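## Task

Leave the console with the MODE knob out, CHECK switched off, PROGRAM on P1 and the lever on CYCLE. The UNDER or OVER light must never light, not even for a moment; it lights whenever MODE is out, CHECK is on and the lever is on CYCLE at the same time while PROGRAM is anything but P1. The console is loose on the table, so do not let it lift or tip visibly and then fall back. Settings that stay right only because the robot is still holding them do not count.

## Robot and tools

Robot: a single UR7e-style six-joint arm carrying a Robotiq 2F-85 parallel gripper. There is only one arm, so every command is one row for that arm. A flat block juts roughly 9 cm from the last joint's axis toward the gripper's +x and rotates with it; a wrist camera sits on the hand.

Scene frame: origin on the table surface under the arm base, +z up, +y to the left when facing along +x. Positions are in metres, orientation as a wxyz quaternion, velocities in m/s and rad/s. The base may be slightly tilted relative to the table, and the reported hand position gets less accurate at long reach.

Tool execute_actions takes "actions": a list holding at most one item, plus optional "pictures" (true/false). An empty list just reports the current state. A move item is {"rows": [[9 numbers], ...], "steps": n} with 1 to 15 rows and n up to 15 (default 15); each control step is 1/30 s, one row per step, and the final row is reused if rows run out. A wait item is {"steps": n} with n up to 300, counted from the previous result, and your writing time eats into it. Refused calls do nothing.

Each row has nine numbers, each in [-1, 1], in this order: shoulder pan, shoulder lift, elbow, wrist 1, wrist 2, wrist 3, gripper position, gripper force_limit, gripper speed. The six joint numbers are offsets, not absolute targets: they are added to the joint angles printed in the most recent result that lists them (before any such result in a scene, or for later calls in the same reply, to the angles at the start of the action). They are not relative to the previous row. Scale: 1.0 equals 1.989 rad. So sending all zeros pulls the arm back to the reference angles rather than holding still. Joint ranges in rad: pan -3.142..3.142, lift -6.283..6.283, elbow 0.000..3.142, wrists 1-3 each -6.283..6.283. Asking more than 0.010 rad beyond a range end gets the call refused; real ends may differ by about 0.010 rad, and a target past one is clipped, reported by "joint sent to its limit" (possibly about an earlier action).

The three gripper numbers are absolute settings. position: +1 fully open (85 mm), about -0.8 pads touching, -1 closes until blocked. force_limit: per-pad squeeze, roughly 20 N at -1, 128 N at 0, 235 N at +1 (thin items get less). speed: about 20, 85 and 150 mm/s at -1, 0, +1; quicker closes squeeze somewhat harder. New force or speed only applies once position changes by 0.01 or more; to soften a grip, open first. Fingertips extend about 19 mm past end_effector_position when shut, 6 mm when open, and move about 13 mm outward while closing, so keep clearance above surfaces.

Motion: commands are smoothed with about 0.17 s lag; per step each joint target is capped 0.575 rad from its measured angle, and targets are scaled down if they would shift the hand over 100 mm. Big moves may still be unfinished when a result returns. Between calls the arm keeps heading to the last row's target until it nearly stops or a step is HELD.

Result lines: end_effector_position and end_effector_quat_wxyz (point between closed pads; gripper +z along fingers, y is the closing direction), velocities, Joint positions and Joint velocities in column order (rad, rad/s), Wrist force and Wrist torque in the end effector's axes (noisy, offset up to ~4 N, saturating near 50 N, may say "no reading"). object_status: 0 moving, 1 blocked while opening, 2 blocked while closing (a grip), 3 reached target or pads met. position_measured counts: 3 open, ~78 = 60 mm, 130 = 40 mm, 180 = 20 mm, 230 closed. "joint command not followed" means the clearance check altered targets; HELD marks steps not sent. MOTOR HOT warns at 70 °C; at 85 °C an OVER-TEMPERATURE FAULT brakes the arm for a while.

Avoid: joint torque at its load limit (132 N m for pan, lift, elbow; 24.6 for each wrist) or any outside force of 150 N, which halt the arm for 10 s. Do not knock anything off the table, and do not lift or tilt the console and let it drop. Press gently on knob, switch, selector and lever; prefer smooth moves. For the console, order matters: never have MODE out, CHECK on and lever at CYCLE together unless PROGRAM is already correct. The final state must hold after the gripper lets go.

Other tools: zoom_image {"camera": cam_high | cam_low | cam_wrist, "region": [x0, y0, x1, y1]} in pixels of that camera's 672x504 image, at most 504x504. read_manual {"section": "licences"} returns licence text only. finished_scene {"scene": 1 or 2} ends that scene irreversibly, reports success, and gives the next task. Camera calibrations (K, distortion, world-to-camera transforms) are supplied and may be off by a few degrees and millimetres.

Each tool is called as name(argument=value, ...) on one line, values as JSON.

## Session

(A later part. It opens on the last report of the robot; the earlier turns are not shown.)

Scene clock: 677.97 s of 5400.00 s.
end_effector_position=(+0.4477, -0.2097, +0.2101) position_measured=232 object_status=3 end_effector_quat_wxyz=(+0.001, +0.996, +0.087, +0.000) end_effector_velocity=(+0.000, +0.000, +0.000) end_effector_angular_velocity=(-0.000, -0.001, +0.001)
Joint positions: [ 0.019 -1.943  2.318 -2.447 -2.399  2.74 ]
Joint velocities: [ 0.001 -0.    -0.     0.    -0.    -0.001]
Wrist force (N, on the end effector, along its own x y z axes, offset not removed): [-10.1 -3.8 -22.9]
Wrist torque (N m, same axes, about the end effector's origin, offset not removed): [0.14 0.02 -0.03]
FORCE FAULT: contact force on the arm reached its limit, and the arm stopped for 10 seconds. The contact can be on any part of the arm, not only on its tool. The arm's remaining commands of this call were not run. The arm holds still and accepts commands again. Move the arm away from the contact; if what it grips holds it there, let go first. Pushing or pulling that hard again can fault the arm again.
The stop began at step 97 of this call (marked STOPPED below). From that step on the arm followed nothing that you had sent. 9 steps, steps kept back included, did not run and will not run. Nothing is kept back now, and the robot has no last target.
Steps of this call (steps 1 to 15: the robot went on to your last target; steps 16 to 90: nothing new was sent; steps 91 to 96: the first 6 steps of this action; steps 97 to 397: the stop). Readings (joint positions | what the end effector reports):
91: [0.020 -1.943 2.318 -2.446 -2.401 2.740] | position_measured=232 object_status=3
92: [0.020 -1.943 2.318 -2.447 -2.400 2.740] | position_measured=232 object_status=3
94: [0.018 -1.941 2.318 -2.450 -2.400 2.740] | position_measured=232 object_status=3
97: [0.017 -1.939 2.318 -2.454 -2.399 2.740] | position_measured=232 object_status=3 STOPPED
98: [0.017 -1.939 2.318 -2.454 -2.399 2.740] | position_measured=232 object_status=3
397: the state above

execute_actions(actions=[{"rows":[[0.027,-0.0116,-0.0163,0.0541,-0.0126,0,-1,-0.5,-0.5]],"steps":15}], pictures=false)

execute_actions(actions=[{"rows":[[0.0101,0.0279,-0.0298,0.011,-0.0057,0,0.3,-0.5,0]],"steps":15}], pictures=false)

execute_actions(actions=[{"steps":20}])

Scene clock: 690.70 s of 5400.00 s.
end_effector_position=(+0.4479, -0.2094, +0.2308) position_measured=232 object_status=3 end_effector_quat_wxyz=(+0.002, +0.993, +0.121, +0.001) end_effector_velocity=(-0.001, -0.000, +0.004) end_effector_angular_velocity=(-0.000, +0.001, +0.014)
Joint positions: [ 0.071 -1.966  2.286 -2.342 -2.424  2.74 ]
Joint velocities: [ 0.009 -0.005 -0.006  0.022 -0.005 -0.   ]
Wrist force (N, on the end effector, along its own x y z axes, offset not removed): [1.1 -0.2 -0.1]
Wrist torque (N m, same axes, about the end effector's origin, offset not removed): [-0.10 -0.04 0.24]
Steps of this call (steps 1 to 90: nothing new was sent; then 9.23 s passed at rest; steps 91 to 105: all 15 steps of this action). Readings (joint positions | what the end effector reports):
91: [0.019 -1.944 2.317 -2.446 -2.400 2.740] | position_measured=232 object_status=3
92: [0.026 -1.947 2.313 -2.437 -2.404 2.740] | position_measured=232 object_status=3
94: [0.045 -1.955 2.301 -2.400 -2.412 2.740] | position_measured=232 object_status=3
98: [0.064 -1.962 2.291 -2.358 -2.420 2.740] | position_measured=232 object_status=3
105: the state above

Scene clock: 691.20 s of 5400.00 s.
end_effector_position=(+0.4704, -0.2084, +0.2346) position_measured=139 object_status=0 end_effector_quat_wxyz=(+0.003, +0.991, +0.134, +0.001) end_effector_velocity=(+0.004, +0.001, +0.001) end_effector_angular_velocity=(-0.001, -0.000, +0.005)
Joint positions: [ 0.091 -1.911  2.228 -2.32  -2.435  2.74 ]
Joint velocities: [ 0.004  0.011 -0.011  0.004 -0.002 -0.   ]
Wrist force (N, on the end effector, along its own x y z axes, offset not removed): [0.1 3.4 0.9]
Wrist torque (N m, same axes, about the end effector's origin, offset not removed): [0.57 0.12 0.09]
Steps of this call (steps 1 to 15: all 15 steps of this action). Readings (joint positions | what the end effector reports):
1: [0.072 -1.965 2.285 -2.341 -2.424 2.740] | position_measured=232 object_status=0
2: [0.075 -1.958 2.278 -2.337 -2.426 2.740] | position_measured=232 object_status=0
4: [0.082 -1.939 2.257 -2.330 -2.430 2.740] | position_measured=221 object_status=0
8: [0.088 -1.919 2.236 -2.323 -2.433 2.740] | position_measured=192 object_status=0
15: the state above

Scene clock: 691.87 s of 5400.00 s.
end_effector_position=(+0.4709, -0.2084, +0.2347) position_measured=91 object_status=3 end_effector_quat_wxyz=(+0.003, +0.991, +0.134, +0.001) end_effector_velocity=(-0.000, +0.000, -0.000) end_effector_angular_velocity=(-0.000, +0.000, -0.000)
Joint positions: [ 0.091 -1.91   2.227 -2.32  -2.435  2.74 ]
Joint velocities: [-0.     0.    -0.     0.    -0.     0.001]
Wrist force (N, on the end effector, along its own x y z axes, offset not removed): [2.0 0.2 1.9]
Wrist torque (N m, same axes, about the end effector's origin, offset not removed): [-0.02 -0.18 -0.10]
Steps of this call (steps 1 to 15: the robot went on to your last target; steps 16 to 20: nothing new was sent). Readings (joint positions | what the end effector reports):
1: [0.091 -1.911 2.228 -2.320 -2.435 2.740] | position_measured=132 object_status=0
2: [0.091 -1.911 2.228 -2.320 -2.435 2.740] | position_measured=124 object_status=0
4: [0.091 -1.910 2.227 -2.320 -2.435 2.740] | position_measured=109 object_status=0
8: [0.091 -1.910 2.227 -2.320 -2.435 2.740] | position_measured=92 object_status=0
20: the state above
The arm was judged still, so your last target was given up. Only a new action makes it travel on or press farther. Fingers that are still opening or closing keep moving.
camera_calibration (this result's frames):
cam_wrist: T_world_to_cam=[[0.263946, -0.96401, -0.0318803, -0.314392], [-0.934859, -0.263821, 0.237565, 0.367383], [-0.237426, -0.0329008, -0.970848, 0.480979], [0, 0, 0, 1]] pos_world=[0.540631, -0.190329, 0.369657]

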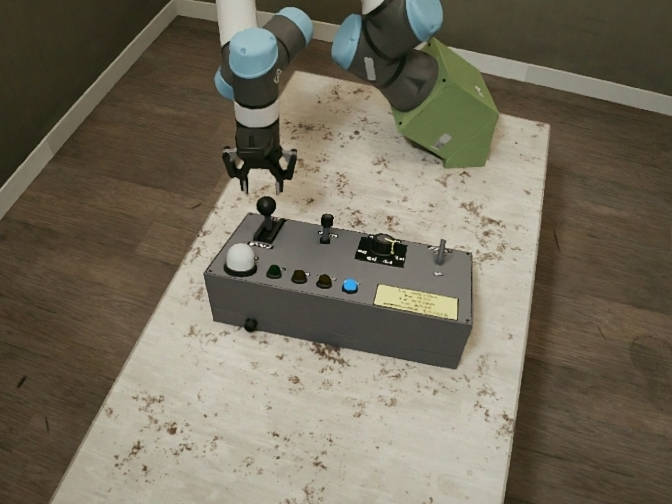

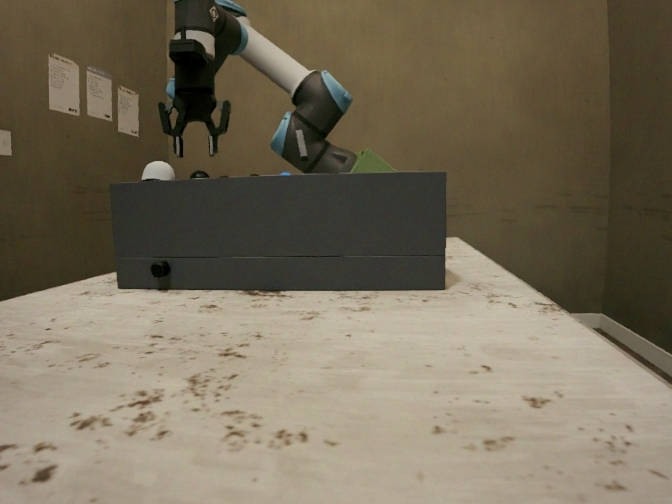

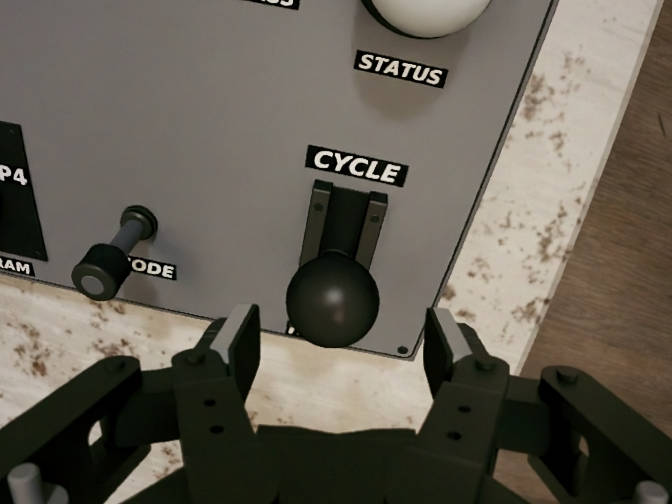

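execute_actions(actions=[{"rows":[[-0.0808,0.0347,0.0489,-0.1623,0.0377,0,0.3,-0.5,0]],"steps":15}], pictures=false)

execute_actions(actions=[{"steps":20}])

Scene clock: 695.50 s of 5400.00 s.
end_effector_position=(+0.4662, -0.2126, +0.1707) position_measured=91 object_status=3 end_effector_quat_wxyz=(+0.005, +0.999, +0.033, +0.001) end_effector_velocity=(+0.002, -0.007, -0.011) end_effector_angular_velocity=(-0.011, -0.019, -0.064)
Joint positions: [-0.065 -1.843  2.322 -2.632 -2.362  2.74 ]
Joint velocities: [-0.035  0.013  0.019 -0.092  0.015  0.001]
Wrist force (N, on the end effector, along its own x y z axes, offset not removed): [1.1 -1.0 1.9]
Wrist torque (N m, same axes, about the end effector's origin, offset not removed): [-0.40 -0.05 -0.13]
Steps of this call (steps 1 to 90: nothing new was sent; then 0.13 s passed at rest; steps 91 to 105: all 15 steps of this action). Readings (joint positions | what the end effector reports):
91: [0.091 -1.909 2.227 -2.320 -2.435 2.740] | position_measured=91 object_status=3
92: [0.082 -1.902 2.236 -2.330 -2.427 2.740] | position_measured=91 object_status=3
94: [0.030 -1.877 2.270 -2.398 -2.400 2.740] | position_measured=91 object_status=3
98: [-0.038 -1.852 2.307 -2.562 -2.373 2.740] | position_measured=91 object_status=3
105: the state above

Scene clock: 696.17 s of 5400.00 s.
end_effector_position=(+0.4663, -0.2134, +0.1694) position_measured=91 object_status=3 end_effector_quat_wxyz=(+0.005, +1.000, +0.029, +0.002) end_effector_velocity=(+0.000, -0.000, +0.000) end_effector_angular_velocity=(-0.000, -0.001, -0.001)
Joint positions: [-0.069 -1.841  2.324 -2.643 -2.36   2.74 ]
Joint velocities: [ 0.    -0.    -0.    -0.001 -0.     0.   ]
Wrist force (N, on the end effector, along its own x y z axes, offset not removed): [0.8 -3.1 -0.4]
Wrist torque (N m, same axes, about the end effector's origin, offset not removed): [-0.24 -0.13 -0.08]
Steps of this call (steps 1 to 20: the robot went on to your last target). Readings (joint positions | what the end effector reports):
1: [-0.066 -1.842 2.322 -2.635 -2.361 2.740] | position_measured=91 object_status=3
2: [-0.067 -1.842 2.323 -2.637 -2.361 2.740] | position_measured=91 object_status=3
4: [-0.068 -1.842 2.323 -2.639 -2.361 2.740] | position_measured=91 object_status=3
8: [-0.069 -1.841 2.324 -2.642 -2.360 2.740] | position_measured=91 object_status=3
20: the state above
camera_calibration (this result's frames):
cam_wrist: T_world_to_cam=[[0.0574152, -0.997961, -0.0278791, -0.231769], [-0.969982, -0.0623716, 0.235044, 0.437133], [-0.236303, 0.0135471, -0.971585, 0.425838], [0, 0, 0, 1]] pos_world=[0.537945, -0.209801, 0.304531]

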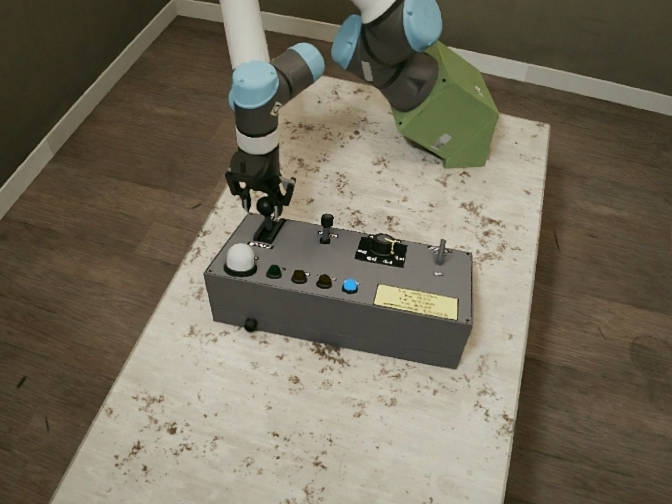

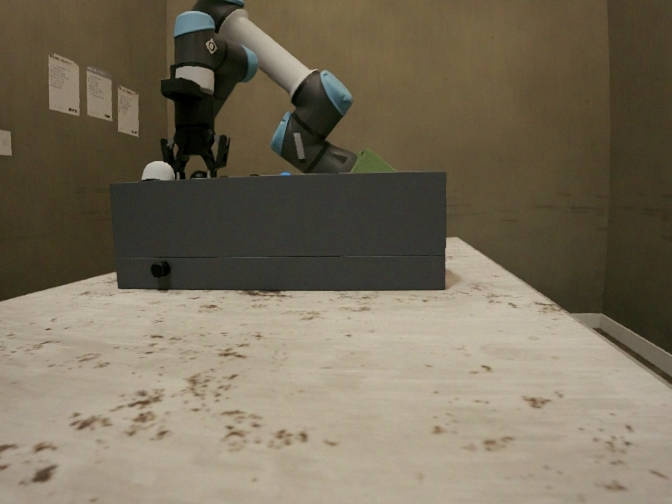

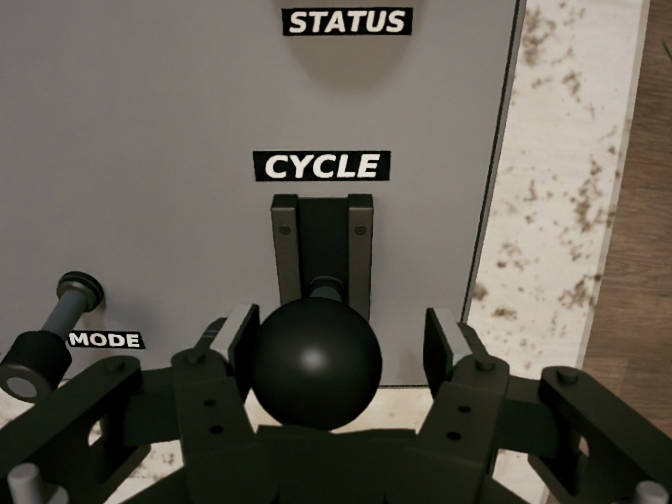

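execute_actions(actions=[{"rows":[[0.006,0,0,0,0,0,0.3,-0.5,0]],"steps":15}])

Scene clock: 699.63 s of 5400.00 s.
end_effector_position=(+0.4681, -0.2101, +0.1726) position_measured=91 object_status=3 end_effector_quat_wxyz=(+0.004, +0.999, +0.033, +0.007) end_effector_velocity=(+0.000, +0.001, +0.001) end_effector_angular_velocity=(+0.001, -0.001, +0.003)
Joint positions: [-0.058 -1.841  2.324 -2.643 -2.36   2.74 ]
Joint velocities: [ 0.003  0.     0.     0.    -0.    -0.001]
Wrist force (N, on the end effector, along its own x y z axes, offset not removed): [1.9 0.2 -0.3]
Wrist torque (N m, same axes, about the end effector's origin, offset not removed): [0.05 -0.21 0.12]
Steps of this call (steps 1 to 15: the robot went on to your last target; steps 16 to 89: nothing new was sent; steps 90 to 104: all 15 steps of this action). Readings (joint positions | what the end effector reports):
90: [-0.069 -1.841 2.324 -2.643 -2.360 2.740] | position_measured=91 object_status=3
91: [-0.067 -1.841 2.324 -2.643 -2.360 2.740] | position_measured=91 object_status=3
93: [-0.063 -1.841 2.324 -2.643 -2.360 2.740] | position_measured=91 object_status=3
97: [-0.059 -1.841 2.324 -2.643 -2.360 2.740] | position_measured=91 object_status=3
104: the state above
camera_calibration (this result's frames):
cam_wrist: T_world_to_cam=[[0.0645544, -0.99743, -0.0310881, -0.231112], [-0.97151, -0.0699347, 0.226443, 0.438879], [-0.228035, 0.0155845, -0.973528, 0.426217], [0, 0, 0, 1]] pos_world=[0.538487, -0.206468, 0.308368]

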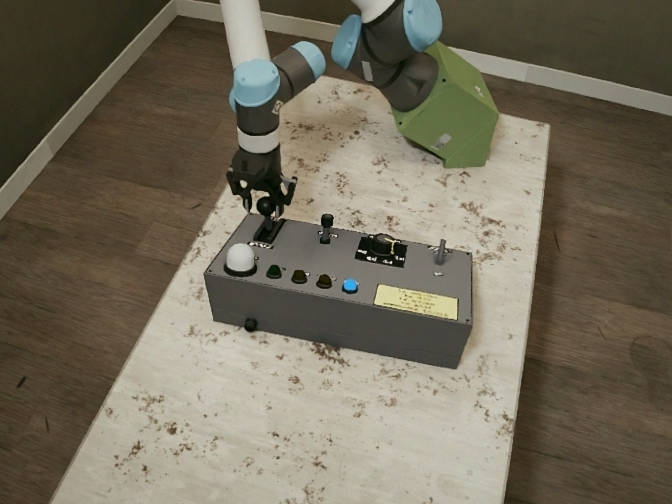

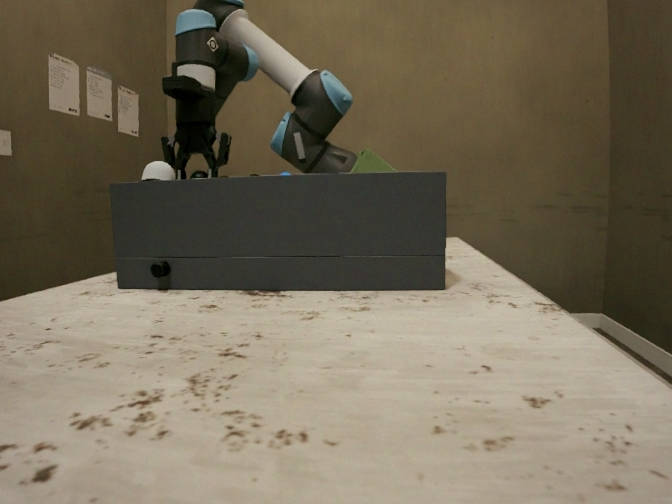

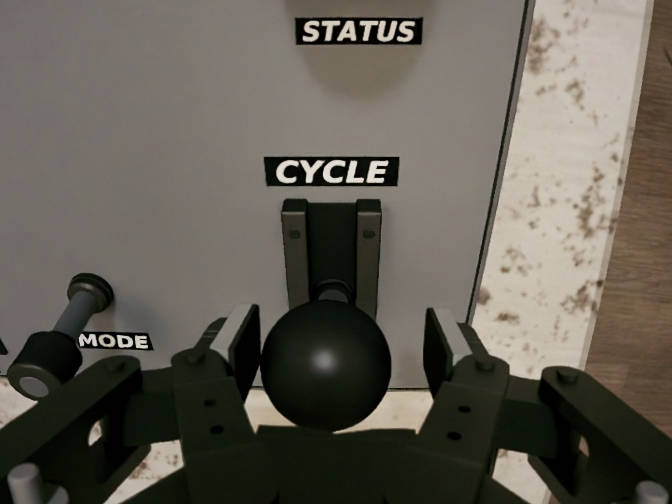

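execute_actions(actions=[{"rows":[[0.004,0,0,0,0,0,-1,-0.3,-0.5]],"steps":15}], pictures=false)

execute_actions(actions=[{"steps":30}], pictures=false)

Scene clock: 702.70 s of 5400.00 s.
end_effector_position=(+0.4691, -0.2074, +0.1748) position_measured=136 object_status=0 end_effector_quat_wxyz=(+0.002, +0.999, +0.036, +0.009) end_effector_velocity=(-0.000, -0.002, +0.000) end_effector_angular_velocity=(-0.006, +0.001, -0.000)
Joint positions: [-0.05  -1.841  2.324 -2.642 -2.359  2.74 ]
Joint velocities: [ 0.     0.     0.    -0.002 -0.006 -0.001]
Wrist force (N, on the end effector, along its own x y z axes, offset not removed): [-6.2 -50.0 -40.8]
Wrist torque (N m, same axes, about the end effector's origin, offset not removed): [1.59 -0.18 0.26]
Steps of this call (steps 1 to 15: the robot went on to your last target; steps 16 to 77: nothing new was sent; steps 78 to 92: all 15 steps of this action). Readings (joint positions | what the end effector reports):
78: [-0.057 -1.841 2.324 -2.643 -2.360 2.740] | position_measured=91 object_status=0
79: [-0.056 -1.841 2.324 -2.643 -2.360 2.740] | position_measured=92 object_status=0
81: [-0.053 -1.841 2.324 -2.643 -2.360 2.740] | position_measured=98 object_status=0
85: [-0.051 -1.841 2.324 -2.643 -2.360 2.740] | position_measured=116 object_status=0
92: the state above

Scene clock: 703.70 s of 5400.00 s.
end_effector_position=(+0.4692, -0.2078, +0.1748) position_measured=136 object_status=2 end_effector_quat_wxyz=(+0.002, +0.999, +0.035, +0.009) end_effector_velocity=(-0.000, +0.000, -0.000) end_effector_angular_velocity=(+0.000, +0.000, +0.002)
Joint positions: [-0.05  -1.841  2.324 -2.643 -2.36   2.74 ]
Joint velocities: [-0.    -0.     0.    -0.     0.    -0.002]
Wrist force (N, on the end effector, along its own x y z axes, offset not removed): [-8.5 -50.0 -38.6]
Wrist torque (N m, same axes, about the end effector's origin, offset not removed): [1.59 -0.41 0.21]
Steps of this call (steps 1 to 15: the robot went on to your last target; steps 16 to 30: nothing new was sent). Readings (joint positions | what the end effector reports):
1: [-0.050 -1.841 2.324 -2.642 -2.360 2.740] | position_measured=136 object_status=0
2: [-0.050 -1.841 2.324 -2.642 -2.360 2.740] | position_measured=136 object_status=0
4: [-0.050 -1.841 2.324 -2.642 -2.360 2.740] | position_measured=136 object_status=2
8: [-0.050 -1.841 2.324 -2.643 -2.360 2.740] | position_measured=136 object_status=2
30: the state above
The arm was judged still, so your last target was given up. Only a new action makes it travel on or press farther. Fingers that are still opening or closing keep moving.

execute_actions(actions=[{"rows":[[0,0,0,0,0,0,0.3,-0.3,0]],"steps":15}], pictures=false)

execute_actions(actions=[{"rows":[[0.005,0,0,0,0,0,0.3,-0.3,0]],"steps":15}], pictures=false)

execute_actions(actions=[{"rows":[[0,0,0,0,0,0,-1,-0.3,-0.5]],"steps":15}], pictures=false)

execute_actions(actions=[{"steps":30}], pictures=false)

Scene clock: 707.97 s of 5400.00 s.
end_effector_position=(+0.4693, -0.2080, +0.1748) position_measured=91 object_status=0 end_effector_quat_wxyz=(+0.002, +0.999, +0.035, +0.009) end_effector_velocity=(-0.001, +0.002, -0.000) end_effector_angular_velocity=(+0.002, +0.001, +0.004)
Joint positions: [-0.05  -1.841  2.324 -2.643 -2.36   2.74 ]
Joint velocities: [ 0.002  0.     0.002  0.001  0.    -0.001]
Wrist force (N, on the end effector, along its own x y z axes, offset not removed): [3.4 -0.7 2.7]
Wrist torque (N m, same axes, about the end effector's origin, offset not removed): [-0.20 -0.40 0.08]
Steps of this call (steps 1 to 90: nothing new was sent; then 0.77 s passed at rest; steps 91 to 105: all 15 steps of this action). Readings (joint positions | what the end effector reports):
91: [-0.050 -1.841 2.324 -2.643 -2.360 2.740] | position_measured=136 object_status=0
92: [-0.050 -1.841 2.324 -2.643 -2.360 2.740] | position_measured=136 object_status=0
94: [-0.050 -1.841 2.324 -2.643 -2.361 2.740] | position_measured=125 object_status=0
98: [-0.050 -1.841 2.324 -2.643 -2.361 2.740] | position_measured=98 object_status=0
105: the state above

Scene clock: 708.47 s of 5400.00 s.
end_effector_position=(+0.4706, -0.2052, +0.1775) position_measured=91 object_status=3 end_effector_quat_wxyz=(+0.001, +0.999, +0.038, +0.013) end_effector_velocity=(+0.000, +0.000, +0.000) end_effector_angular_velocity=(+0.000, -0.001, +0.000)
Joint positions: [-0.04  -1.841  2.324 -2.643 -2.36   2.74 ]
Joint velocities: [ 0.001 -0.001 -0.    -0.    -0.     0.   ]
Wrist force (N, on the end effector, along its own x y z axes, offset not removed): [3.1 1.7 0.2]
Wrist torque (N m, same axes, about the end effector's origin, offset not removed): [0.17 -0.26 0.14]
Steps of this call (steps 1 to 15: all 15 steps of this action). Readings (joint positions | what the end effector reports):
1: [-0.050 -1.841 2.324 -2.643 -2.360 2.740] | position_measured=91 object_status=0
2: [-0.048 -1.841 2.324 -2.643 -2.360 2.740] | position_measured=91 object_status=0
4: [-0.045 -1.841 2.324 -2.643 -2.360 2.740] | position_measured=91 object_status=3
8: [-0.042 -1.841 2.324 -2.643 -2.360 2.740] | position_measured=91 object_status=3
15: the state above

Scene clock: 708.97 s of 5400.00 s.
end_effector_position=(+0.4706, -0.2052, +0.1775) position_measured=137 object_status=0 end_effector_quat_wxyz=(+0.001, +0.999, +0.038, +0.013) end_effector_velocity=(-0.000, -0.000, +0.000) end_effector_angular_velocity=(-0.001, +0.000, -0.000)
Joint positions: [-0.04  -1.841  2.324 -2.643 -2.36   2.74 ]
Joint velocities: [-0.    -0.001  0.     0.    -0.001 -0.   ]
Wrist force (N, on the end effector, along its own x y z axes, offset not removed): [-4.8 -0.4 -29.7]
Wrist torque (N m, same axes, about the end effector's origin, offset not removed): [-0.28 -0.11 0.04]
Steps of this call (steps 1 to 15: all 15 steps of this action). Readings (joint positions | what the end effector reports):
1: [-0.040 -1.841 2.324 -2.643 -2.360 2.740] | position_measured=91 object_status=0
2: [-0.040 -1.841 2.324 -2.643 -2.360 2.740] | position_measured=92 object_status=0
4: [-0.040 -1.841 2.324 -2.643 -2.360 2.740] | position_measured=98 object_status=0
8: [-0.040 -1.841 2.324 -2.643 -2.360 2.740] | position_measured=116 object_status=0
15: the state above

Scene clock: 709.97 s of 5400.00 s.
end_effector_position=(+0.4706, -0.2052, +0.1775) position_measured=137 object_status=2 end_effector_quat_wxyz=(+0.001, +0.999, +0.038, +0.013) end_effector_velocity=(-0.000, -0.000, -0.000) end_effector_angular_velocity=(+0.000, +0.001, -0.001)
Joint positions: [-0.04  -1.841  2.324 -2.643 -2.36   2.74 ]
Joint velocities: [-0.001  0.     0.     0.     0.     0.001]
Wrist force (N, on the end effector, along its own x y z axes, offset not removed): [-5.9 2.5 -29.6]
Wrist torque (N m, same axes, about the end effector's origin, offset not removed): [0.07 -0.16 -0.10]
Steps of this call (steps 1 to 15: the robot went on to your last target; steps 16 to 30: nothing new was sent). Readings (joint positions | what the end effector reports):
1: [-0.040 -1.841 2.324 -2.643 -2.360 2.740] | position_measured=137 object_status=0
2: [-0.040 -1.841 2.324 -2.643 -2.360 2.740] | position_measured=137 object_status=0
4: [-0.040 -1.841 2.324 -2.643 -2.360 2.740] | position_measured=137 object_status=2
8: [-0.040 -1.841 2.324 -2.643 -2.360 2.740] | position_measured=137 object_status=2
30: the state above
The arm was judged still, so your last target was given up. Only a new action makes it travel on or press farther. Fingers that are still opening or closing keep moving.

Centered grip. Try +x slowly (5 mm), watching force.

execute_actions(actions=[{"rows":[[0.0004,0.0015,-0.0015,0.0004,-0.0002,0,-1,-0.3,-0.5],[0.0008,0.003,-0.003,0.0008,-0.0004,0,-1,-0.3,-0.5],[0.0012,0.0045,-0.0045,0.0012,-0.0006,0,-1,-0.3,-0.5],[0.0017,0.0062,-0.0062,0.0015,-0.0009,0,-1,-0.3,-0.5]],"steps":15}])

Scene clock: 712.93 s of 5400.00 s.
end_effector_position=(+0.4754, -0.2048, +0.1772) position_measured=137 object_status=2 end_effector_quat_wxyz=(+0.001, +0.999, +0.040, +0.013) end_effector_velocity=(+0.002, +0.001, +0.000) end_effector_angular_velocity=(+0.000, -0.001, +0.002)
Joint positions: [-0.037 -1.829  2.312 -2.64  -2.362  2.74 ]
Joint velocities: [ 0.003  0.004 -0.004  0.001 -0.001  0.001]
Wrist force (N, on the end effector, along its own x y z axes, offset not removed): [-50.0 6.4 -31.5]
Wrist torque (N m, same axes, about the end effector's origin, offset not removed): [0.14 -1.59 0.02]
Steps of this call (steps 1 to 74: nothing new was sent; steps 75 to 89: all 15 steps of this action). Readings (joint positions | what the end effector reports):
75: [-0.040 -1.841 2.324 -2.643 -2.360 2.740] | position_measured=137 object_status=2
76: [-0.040 -1.840 2.324 -2.643 -2.360 2.740] | position_measured=137 object_status=2
78: [-0.040 -1.838 2.321 -2.642 -2.361 2.740] | position_measured=137 object_status=2
82: [-0.038 -1.832 2.315 -2.640 -2.362 2.740] | position_measured=137 object_status=2
89: the state above
camera_calibration (this result's frames):
cam_wrist: T_world_to_cam=[[0.0790109, -0.996232, -0.035757, -0.231923], [-0.973255, -0.0848509, 0.213483, 0.445435], [-0.215712, 0.0179333, -0.976292, 0.427396], [0, 0, 0, 1]] pos_world=[0.544041, -0.200919, 0.313878]

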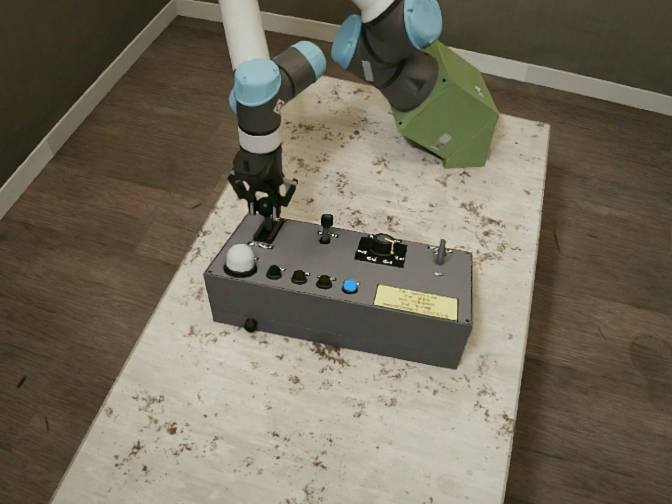

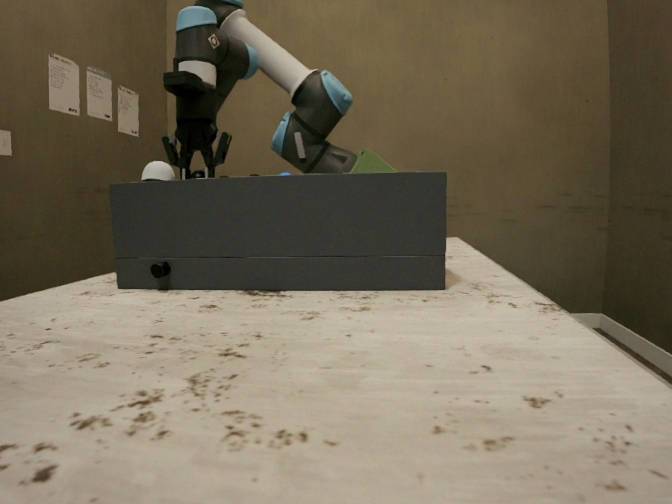

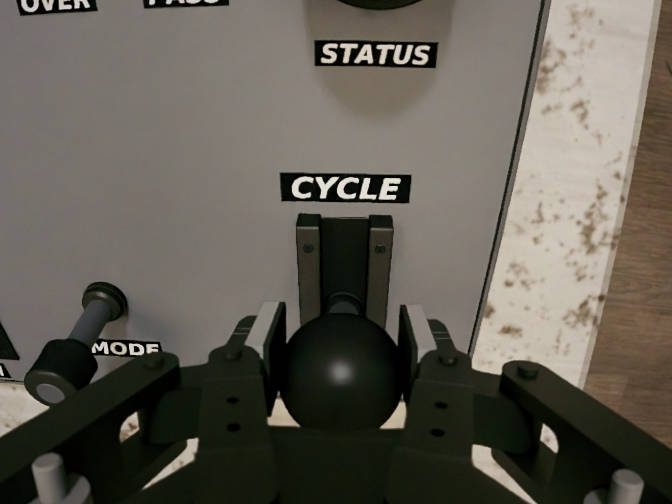

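execute_actions(actions=[{"rows":[[0.0034,-0.0015,-0.002,0.0068,-0.0016,0,-1,-0.3,-0.5],[0.0067,-0.0029,-0.0041,0.0135,-0.0031,0,-1,-0.3,-0.5],[0.0101,-0.0044,-0.0061,0.0203,-0.0047,0,-1,-0.3,-0.5],[0.0135,-0.0058,-0.0081,0.027,-0.0063,0,-1,-0.3,-0.5]],"steps":15}])

Scene clock: 716.30 s of 5400.00 s.
end_effector_position=(+0.4768, -0.2031, +0.1874) position_measured=137 object_status=2 end_effector_quat_wxyz=(-0.000, +0.998, +0.057, +0.012) end_effector_velocity=(+0.000, +0.000, +0.003) end_effector_angular_velocity=(+0.000, +0.001, +0.009)
Joint positions: [-0.011 -1.84   2.296 -2.588 -2.374  2.74 ]
Joint velocities: [ 0.007 -0.003 -0.005  0.015 -0.004  0.   ]
Wrist force (N, on the end effector, along its own x y z axes, offset not removed): [2.2 1.2 38.6]
Wrist torque (N m, same axes, about the end effector's origin, offset not removed): [-0.52 0.29 1.03]
Steps of this call (steps 1 to 15: the robot went on to your last target; steps 16 to 86: nothing new was sent; steps 87 to 101: all 15 steps of this action). Readings (joint positions | what the end effector reports):
87: [-0.037 -1.829 2.312 -2.639 -2.362 2.740] | position_measured=137 object_status=2
88: [-0.035 -1.829 2.311 -2.637 -2.363 2.740] | position_measured=137 object_status=2
90: [-0.030 -1.832 2.307 -2.625 -2.365 2.740] | position_measured=137 object_status=2
94: [-0.017 -1.838 2.300 -2.600 -2.371 2.740] | position_measured=137 object_status=2
101: the state above
camera_calibration (this result's frames):
cam_wrist: T_world_to_cam=[[0.112155, -0.992981, -0.0375538, -0.244853], [-0.969589, -0.11763, 0.214618, 0.436126], [-0.217529, 0.0123412, -0.975976, 0.43736], [0, 0, 0, 1]] pos_world=[0.545463, -0.197231, 0.324058]

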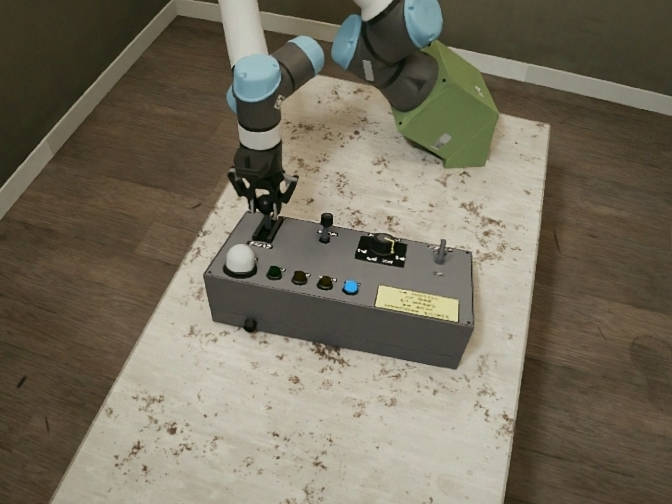

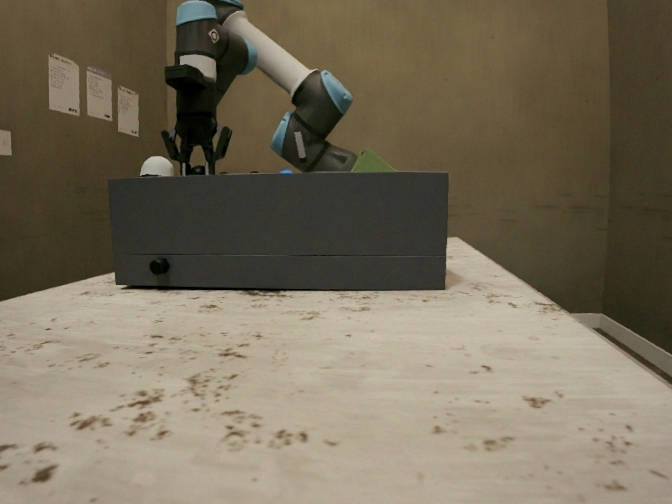

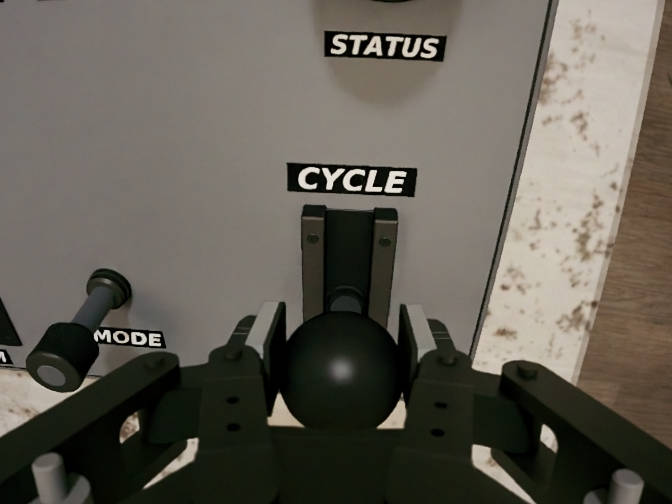

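Console lifts. Lower it back gently.

execute_actions(actions=[{"rows":[[-0.0034,0.0015,0.002,-0.0068,0.0016,0,-1,-0.3,-0.5],[-0.0067,0.0029,0.0041,-0.0135,0.0031,0,-1,-0.3,-0.5],[-0.0101,0.0044,0.0061,-0.0203,0.0047,0,-1,-0.3,-0.5],[-0.0135,0.0058,0.0081,-0.027,0.0063,0,-1,-0.3,-0.5]],"steps":15}], pictures=false)

Scene clock: 719.27 s of 5400.00 s.
end_effector_position=(+0.4754, -0.2048, +0.1772) position_measured=137 object_status=2 end_effector_quat_wxyz=(+0.001, +0.999, +0.040, +0.013) end_effector_velocity=(-0.000, -0.001, -0.003) end_effector_angular_velocity=(-0.000, -0.001, -0.013)
Joint positions: [-0.037 -1.829  2.312 -2.64  -2.362  2.74 ]
Joint velocities: [-0.008  0.003  0.005 -0.016  0.004  0.002]
Wrist force (N, on the end effector, along its own x y z axes, offset not removed): [-37.7 14.4 -6.7]
Wrist torque (N m, same axes, about the end effector's origin, offset not removed): [0.83 -0.62 -0.29]
Steps of this call (steps 1 to 15: the robot went on to your last target; steps 16 to 74: nothing new was sent; steps 75 to 89: all 15 steps of this action). Readings (joint positions | what the end effector reports):
75: [-0.010 -1.841 2.296 -2.586 -2.374 2.740] | position_measured=137 object_status=2
76: [-0.012 -1.840 2.297 -2.589 -2.374 2.740] | position_measured=137 object_status=2
78: [-0.018 -1.837 2.300 -2.601 -2.371 2.740] | position_measured=137 object_status=2
82: [-0.031 -1.832 2.308 -2.628 -2.365 2.740] | position_measured=137 object_status=2
89: the state above

execute_actions(actions=[{"rows":[[-0.0011,0.0005,0.0007,-0.0023,0.0005,0,-0.98,0.6,-0.5],[-0.0022,0.001,0.0014,-0.0045,0.001,0,-0.98,0.6,-0.5],[-0.0034,0.0015,0.002,-0.0068,0.0016,0,-0.98,0.6,-0.5]],"steps":15}], pictures=false)

Scene clock: 724.30 s of 5400.00 s.
end_effector_position=(+0.4752, -0.2052, +0.1748) position_measured=141 object_status=2 end_effector_quat_wxyz=(+0.001, +0.999, +0.036, +0.013) end_effector_velocity=(-0.001, -0.000, -0.001) end_effector_angular_velocity=(-0.001, +0.002, -0.002)
Joint positions: [-0.043 -1.826  2.316 -2.653 -2.359  2.74 ]
Joint velocities: [-0.002  0.001  0.001 -0.002 -0.     0.   ]
Wrist force (N, on the end effector, along its own x y z axes, offset not removed): [-17.0 -3.1 -50.0]
Wrist torque (N m, same axes, about the end effector's origin, offset not removed): [0.39 -0.51 -0.16]
Steps of this call (steps 1 to 15: the robot went on to your last target; steps 16 to 90: nothing new was sent; then 1.53 s passed at rest; steps 91 to 105: all 15 steps of this action). Readings (joint positions | what the end effector reports):
91: [-0.038 -1.829 2.313 -2.642 -2.361 2.740] | position_measured=137 object_status=0
92: [-0.038 -1.829 2.313 -2.642 -2.361 2.740] | position_measured=138 object_status=0
94: [-0.040 -1.828 2.314 -2.646 -2.360 2.740] | position_measured=141 object_status=0
98: [-0.042 -1.827 2.315 -2.651 -2.359 2.740] | position_measured=141 object_status=0
105: the state above

execute_actions(actions=[{"rows":[[0.0004,0.0015,-0.0015,0.0004,-0.0002,0,-0.98,0.6,-0.5],[0.0008,0.003,-0.003,0.0008,-0.0004,0,-0.98,0.6,-0.5],[0.0012,0.0045,-0.0045,0.0012,-0.0006,0,-0.98,0.6,-0.5],[0.0017,0.0062,-0.0062,0.0015,-0.0009,0,-0.98,0.6,-0.5]],"steps":15}], pictures=false)

Scene clock: 727.90 s of 5400.00 s.
end_effector_position=(+0.4799, -0.2047, +0.1743) position_measured=144 object_status=0 end_effector_quat_wxyz=(+0.001, +0.999, +0.038, +0.013) end_effector_velocity=(+0.003, -0.001, +0.001) end_effector_angular_velocity=(-0.000, -0.004, -0.001)
Joint positions: [-0.04  -1.814  2.304 -2.65  -2.36   2.74 ]
Joint velocities: [ 0.003  0.002 -0.006  0.    -0.     0.   ]
Wrist force (N, on the end effector, along its own x y z axes, offset not removed): [-22.2 6.8 -2.8]
Wrist torque (N m, same axes, about the end effector's origin, offset not removed): [0.11 -0.23 0.04]
Steps of this call (steps 1 to 15: the robot went on to your last target; steps 16 to 90: nothing new was sent; then 0.10 s passed at rest; steps 91 to 105: all 15 steps of this action). Readings (joint positions | what the end effector reports):
91: [-0.044 -1.826 2.316 -2.653 -2.359 2.740] | position_measured=141 object_status=2
92: [-0.044 -1.826 2.316 -2.653 -2.359 2.740] | position_measured=141 object_status=2
94: [-0.043 -1.823 2.313 -2.652 -2.359 2.740] | position_measured=141 object_status=2
98: [-0.041 -1.817 2.307 -2.650 -2.360 2.740] | position_measured=142 object_status=2
105: the state above

Force dropped; possibly the lever broke free. Continue.

execute_actions(actions=[{"rows":[[0.0004,0.0015,-0.0015,0.0004,-0.0002,0,-0.98,0.6,-0.5],[0.0008,0.003,-0.003,0.0008,-0.0004,0,-0.98,0.6,-0.5],[0.0012,0.0045,-0.0045,0.0012,-0.0006,0,-0.98,0.6,-0.5],[0.0017,0.0062,-0.0062,0.0015,-0.0009,0,-0.98,0.6,-0.5],[0.0025,0.0093,-0.0093,0.0022,-0.0013,0,-0.98,0.6,-0.5]],"steps":15}])

Scene clock: 731.30 s of 5400.00 s.
end_effector_position=(+0.4870, -0.2039, +0.1737) position_measured=199 object_status=0 end_effector_quat_wxyz=(+0.001, +0.999, +0.041, +0.013) end_effector_velocity=(+0.003, -0.000, -0.000) end_effector_angular_velocity=(-0.000, +0.000, +0.001)
Joint positions: [-0.036 -1.797  2.286 -2.646 -2.363  2.74 ]
Joint velocities: [ 0.001  0.006 -0.007  0.002 -0.001  0.   ]
Wrist force (N, on the end effector, along its own x y z axes, offset not removed): [6.8 2.8 -0.7]
Wrist torque (N m, same axes, about the end effector's origin, offset not removed): [0.27 -0.22 0.01]
Steps of this call (steps 1 to 15: the robot went on to your last target; steps 16 to 87: nothing new was sent; steps 88 to 102: all 15 steps of this action). Readings (joint positions | what the end effector reports):
88: [-0.040 -1.814 2.304 -2.650 -2.360 2.740] | position_measured=146 object_status=2
89: [-0.040 -1.814 2.303 -2.650 -2.361 2.740] | position_measured=146 object_status=2
91: [-0.039 -1.811 2.301 -2.649 -2.361 2.740] | position_measured=146 object_status=2
95: [-0.037 -1.802 2.291 -2.647 -2.362 2.740] | position_measured=166 object_status=0
102: the state above
camera_calibration (this result's frames):
cam_wrist: T_world_to_cam=[[0.0804308, -0.996132, -0.0353735, -0.232802], [-0.973194, -0.086151, 0.213239, 0.457281], [-0.215462, 0.0172743, -0.97636, 0.426231], [0, 0, 0, 1]] pos_world=[0.555585, -0.19987, 0.31041]

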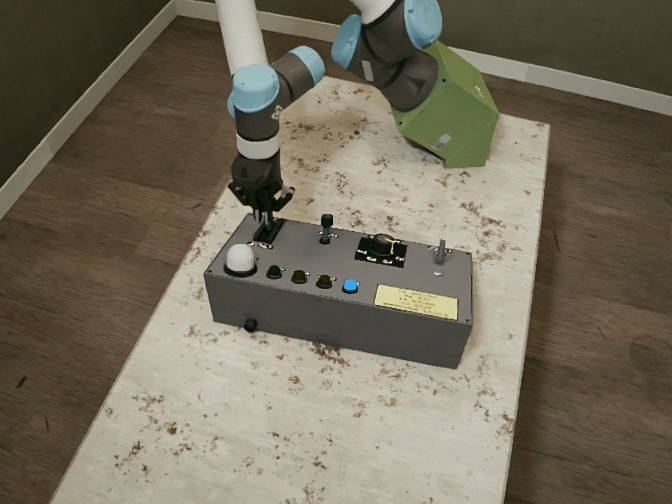

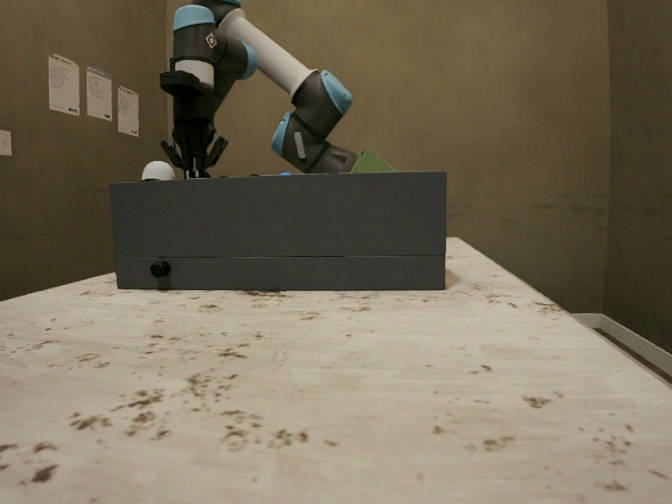

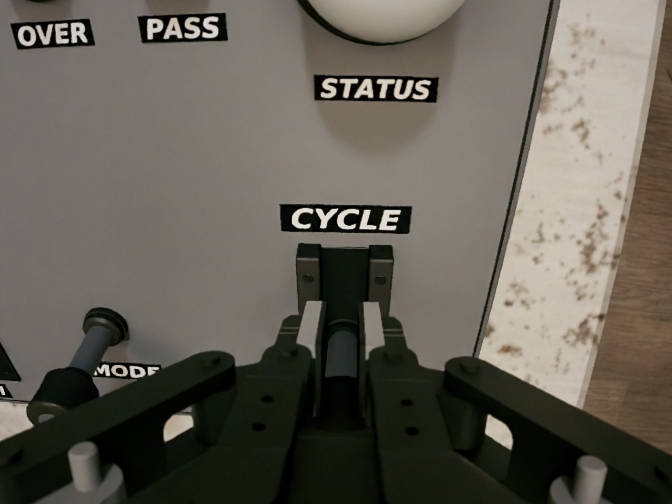

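execute_actions(actions=[{"rows":[[0.094,-0.040,-0.057,0.189,-0.044,-0.79,1,-0.3,0]],"steps":15}], pictures=false)

execute_actions(actions=[{"steps":45}])

Scene clock: 740.77 s of 5400.00 s.
end_effector_position=(+0.4909, -0.1993, +0.2515) position_measured=141 object_status=0 end_effector_quat_wxyz=(+0.009, +0.800, +0.600, +0.012) end_effector_velocity=(-0.007, +0.005, +0.015) end_effector_angular_velocity=(-0.079, +0.018, +2.799)
Joint positions: [ 0.146 -1.874  2.176 -2.284 -2.448  1.77 ]
Joint velocities: [ 0.043 -0.016 -0.023  0.117 -0.017 -2.714]
Wrist force (N, on the end effector, along its own x y z axes, offset not removed): [-0.6 1.7 -0.1]
Wrist torque (N m, same axes, about the end effector's origin, offset not removed): [0.40 0.26 0.07]
Steps of this call (steps 1 to 15: the robot went on to your last target; steps 16 to 90: nothing new was sent; then 5.97 s passed at rest; steps 91 to 105: all 15 steps of this action). Readings (joint positions | what the end effector reports):
91: [-0.035 -1.797 2.285 -2.645 -2.364 2.739] | position_measured=233 object_status=0
92: [-0.026 -1.804 2.276 -2.636 -2.372 2.730] | position_measured=233 object_status=0
94: [0.032 -1.833 2.236 -2.567 -2.403 2.661] | position_measured=222 object_status=0
98: [0.114 -1.863 2.193 -2.374 -2.435 2.388] | position_measured=193 object_status=0
105: the state above

Scene clock: 742.27 s of 5400.00 s.
end_effector_position=(+0.4900, -0.1988, +0.2532) position_measured=3 object_status=3 end_effector_quat_wxyz=(+0.011, +0.582, +0.813, +0.008) end_effector_velocity=(-0.000, +0.000, +0.000) end_effector_angular_velocity=(-0.000, +0.000, -0.000)
Joint positions: [ 0.151 -1.876  2.173 -2.27  -2.45   1.169]
Joint velocities: [ 0.    -0.     0.     0.    -0.     0.001]
Wrist force (N, on the end effector, along its own x y z axes, offset not removed): [0.5 0.0 1.7]
Wrist torque (N m, same axes, about the end effector's origin, offset not removed): [-0.07 -0.08 0.06]
Steps of this call (steps 1 to 45: the robot went on to your last target). Readings (joint positions | what the end effector reports):
1: [0.148 -1.875 2.175 -2.280 -2.449 1.678] | position_measured=133 object_status=0
2: [0.149 -1.875 2.174 -2.278 -2.449 1.586] | position_measured=126 object_status=0
4: [0.150 -1.876 2.174 -2.274 -2.450 1.420] | position_measured=110 object_status=0
8: [0.151 -1.876 2.173 -2.271 -2.450 1.248] | position_measured=80 object_status=0
45: the state above
The arm was judged still, so your last target was given up. Only a new action makes it travel on or press farther. Fingers that are still opening or closing keep moving.
camera_calibration (this result's frames):
cam_wrist: T_world_to_cam=[[0.947434, 0.319685, -0.0130319, -0.39412], [0.312875, -0.917193, 0.246711, -0.360213], [0.0669171, -0.23782, -0.969001, 0.313499], [0, 0, 0, 1]] pos_world=[0.465126, -0.129834, 0.387513]

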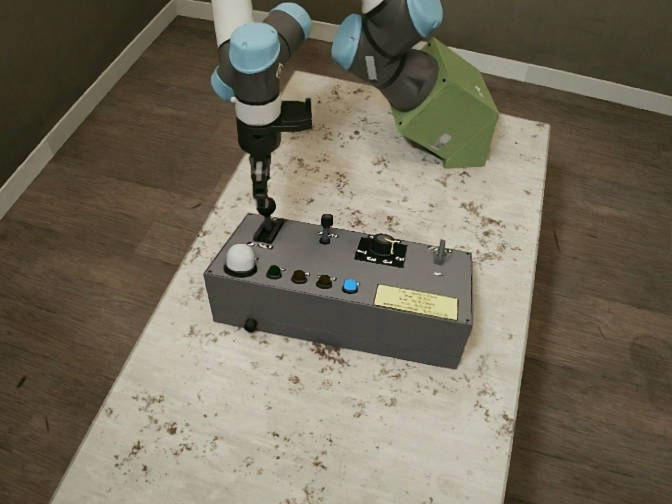

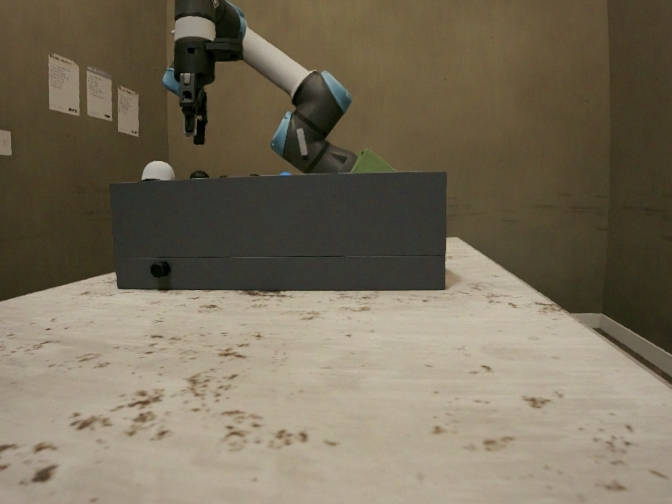

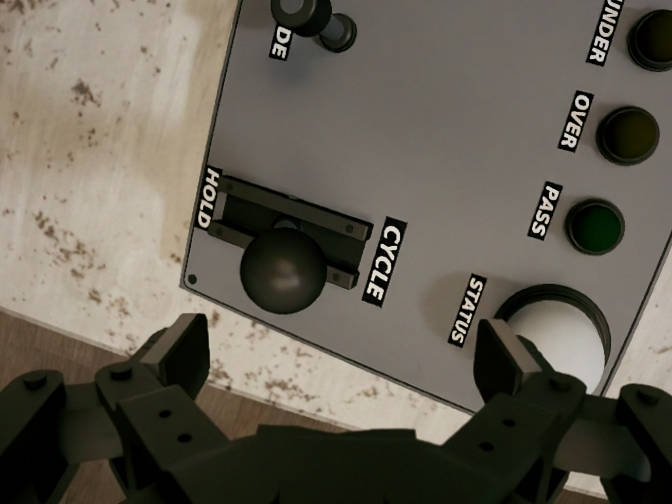

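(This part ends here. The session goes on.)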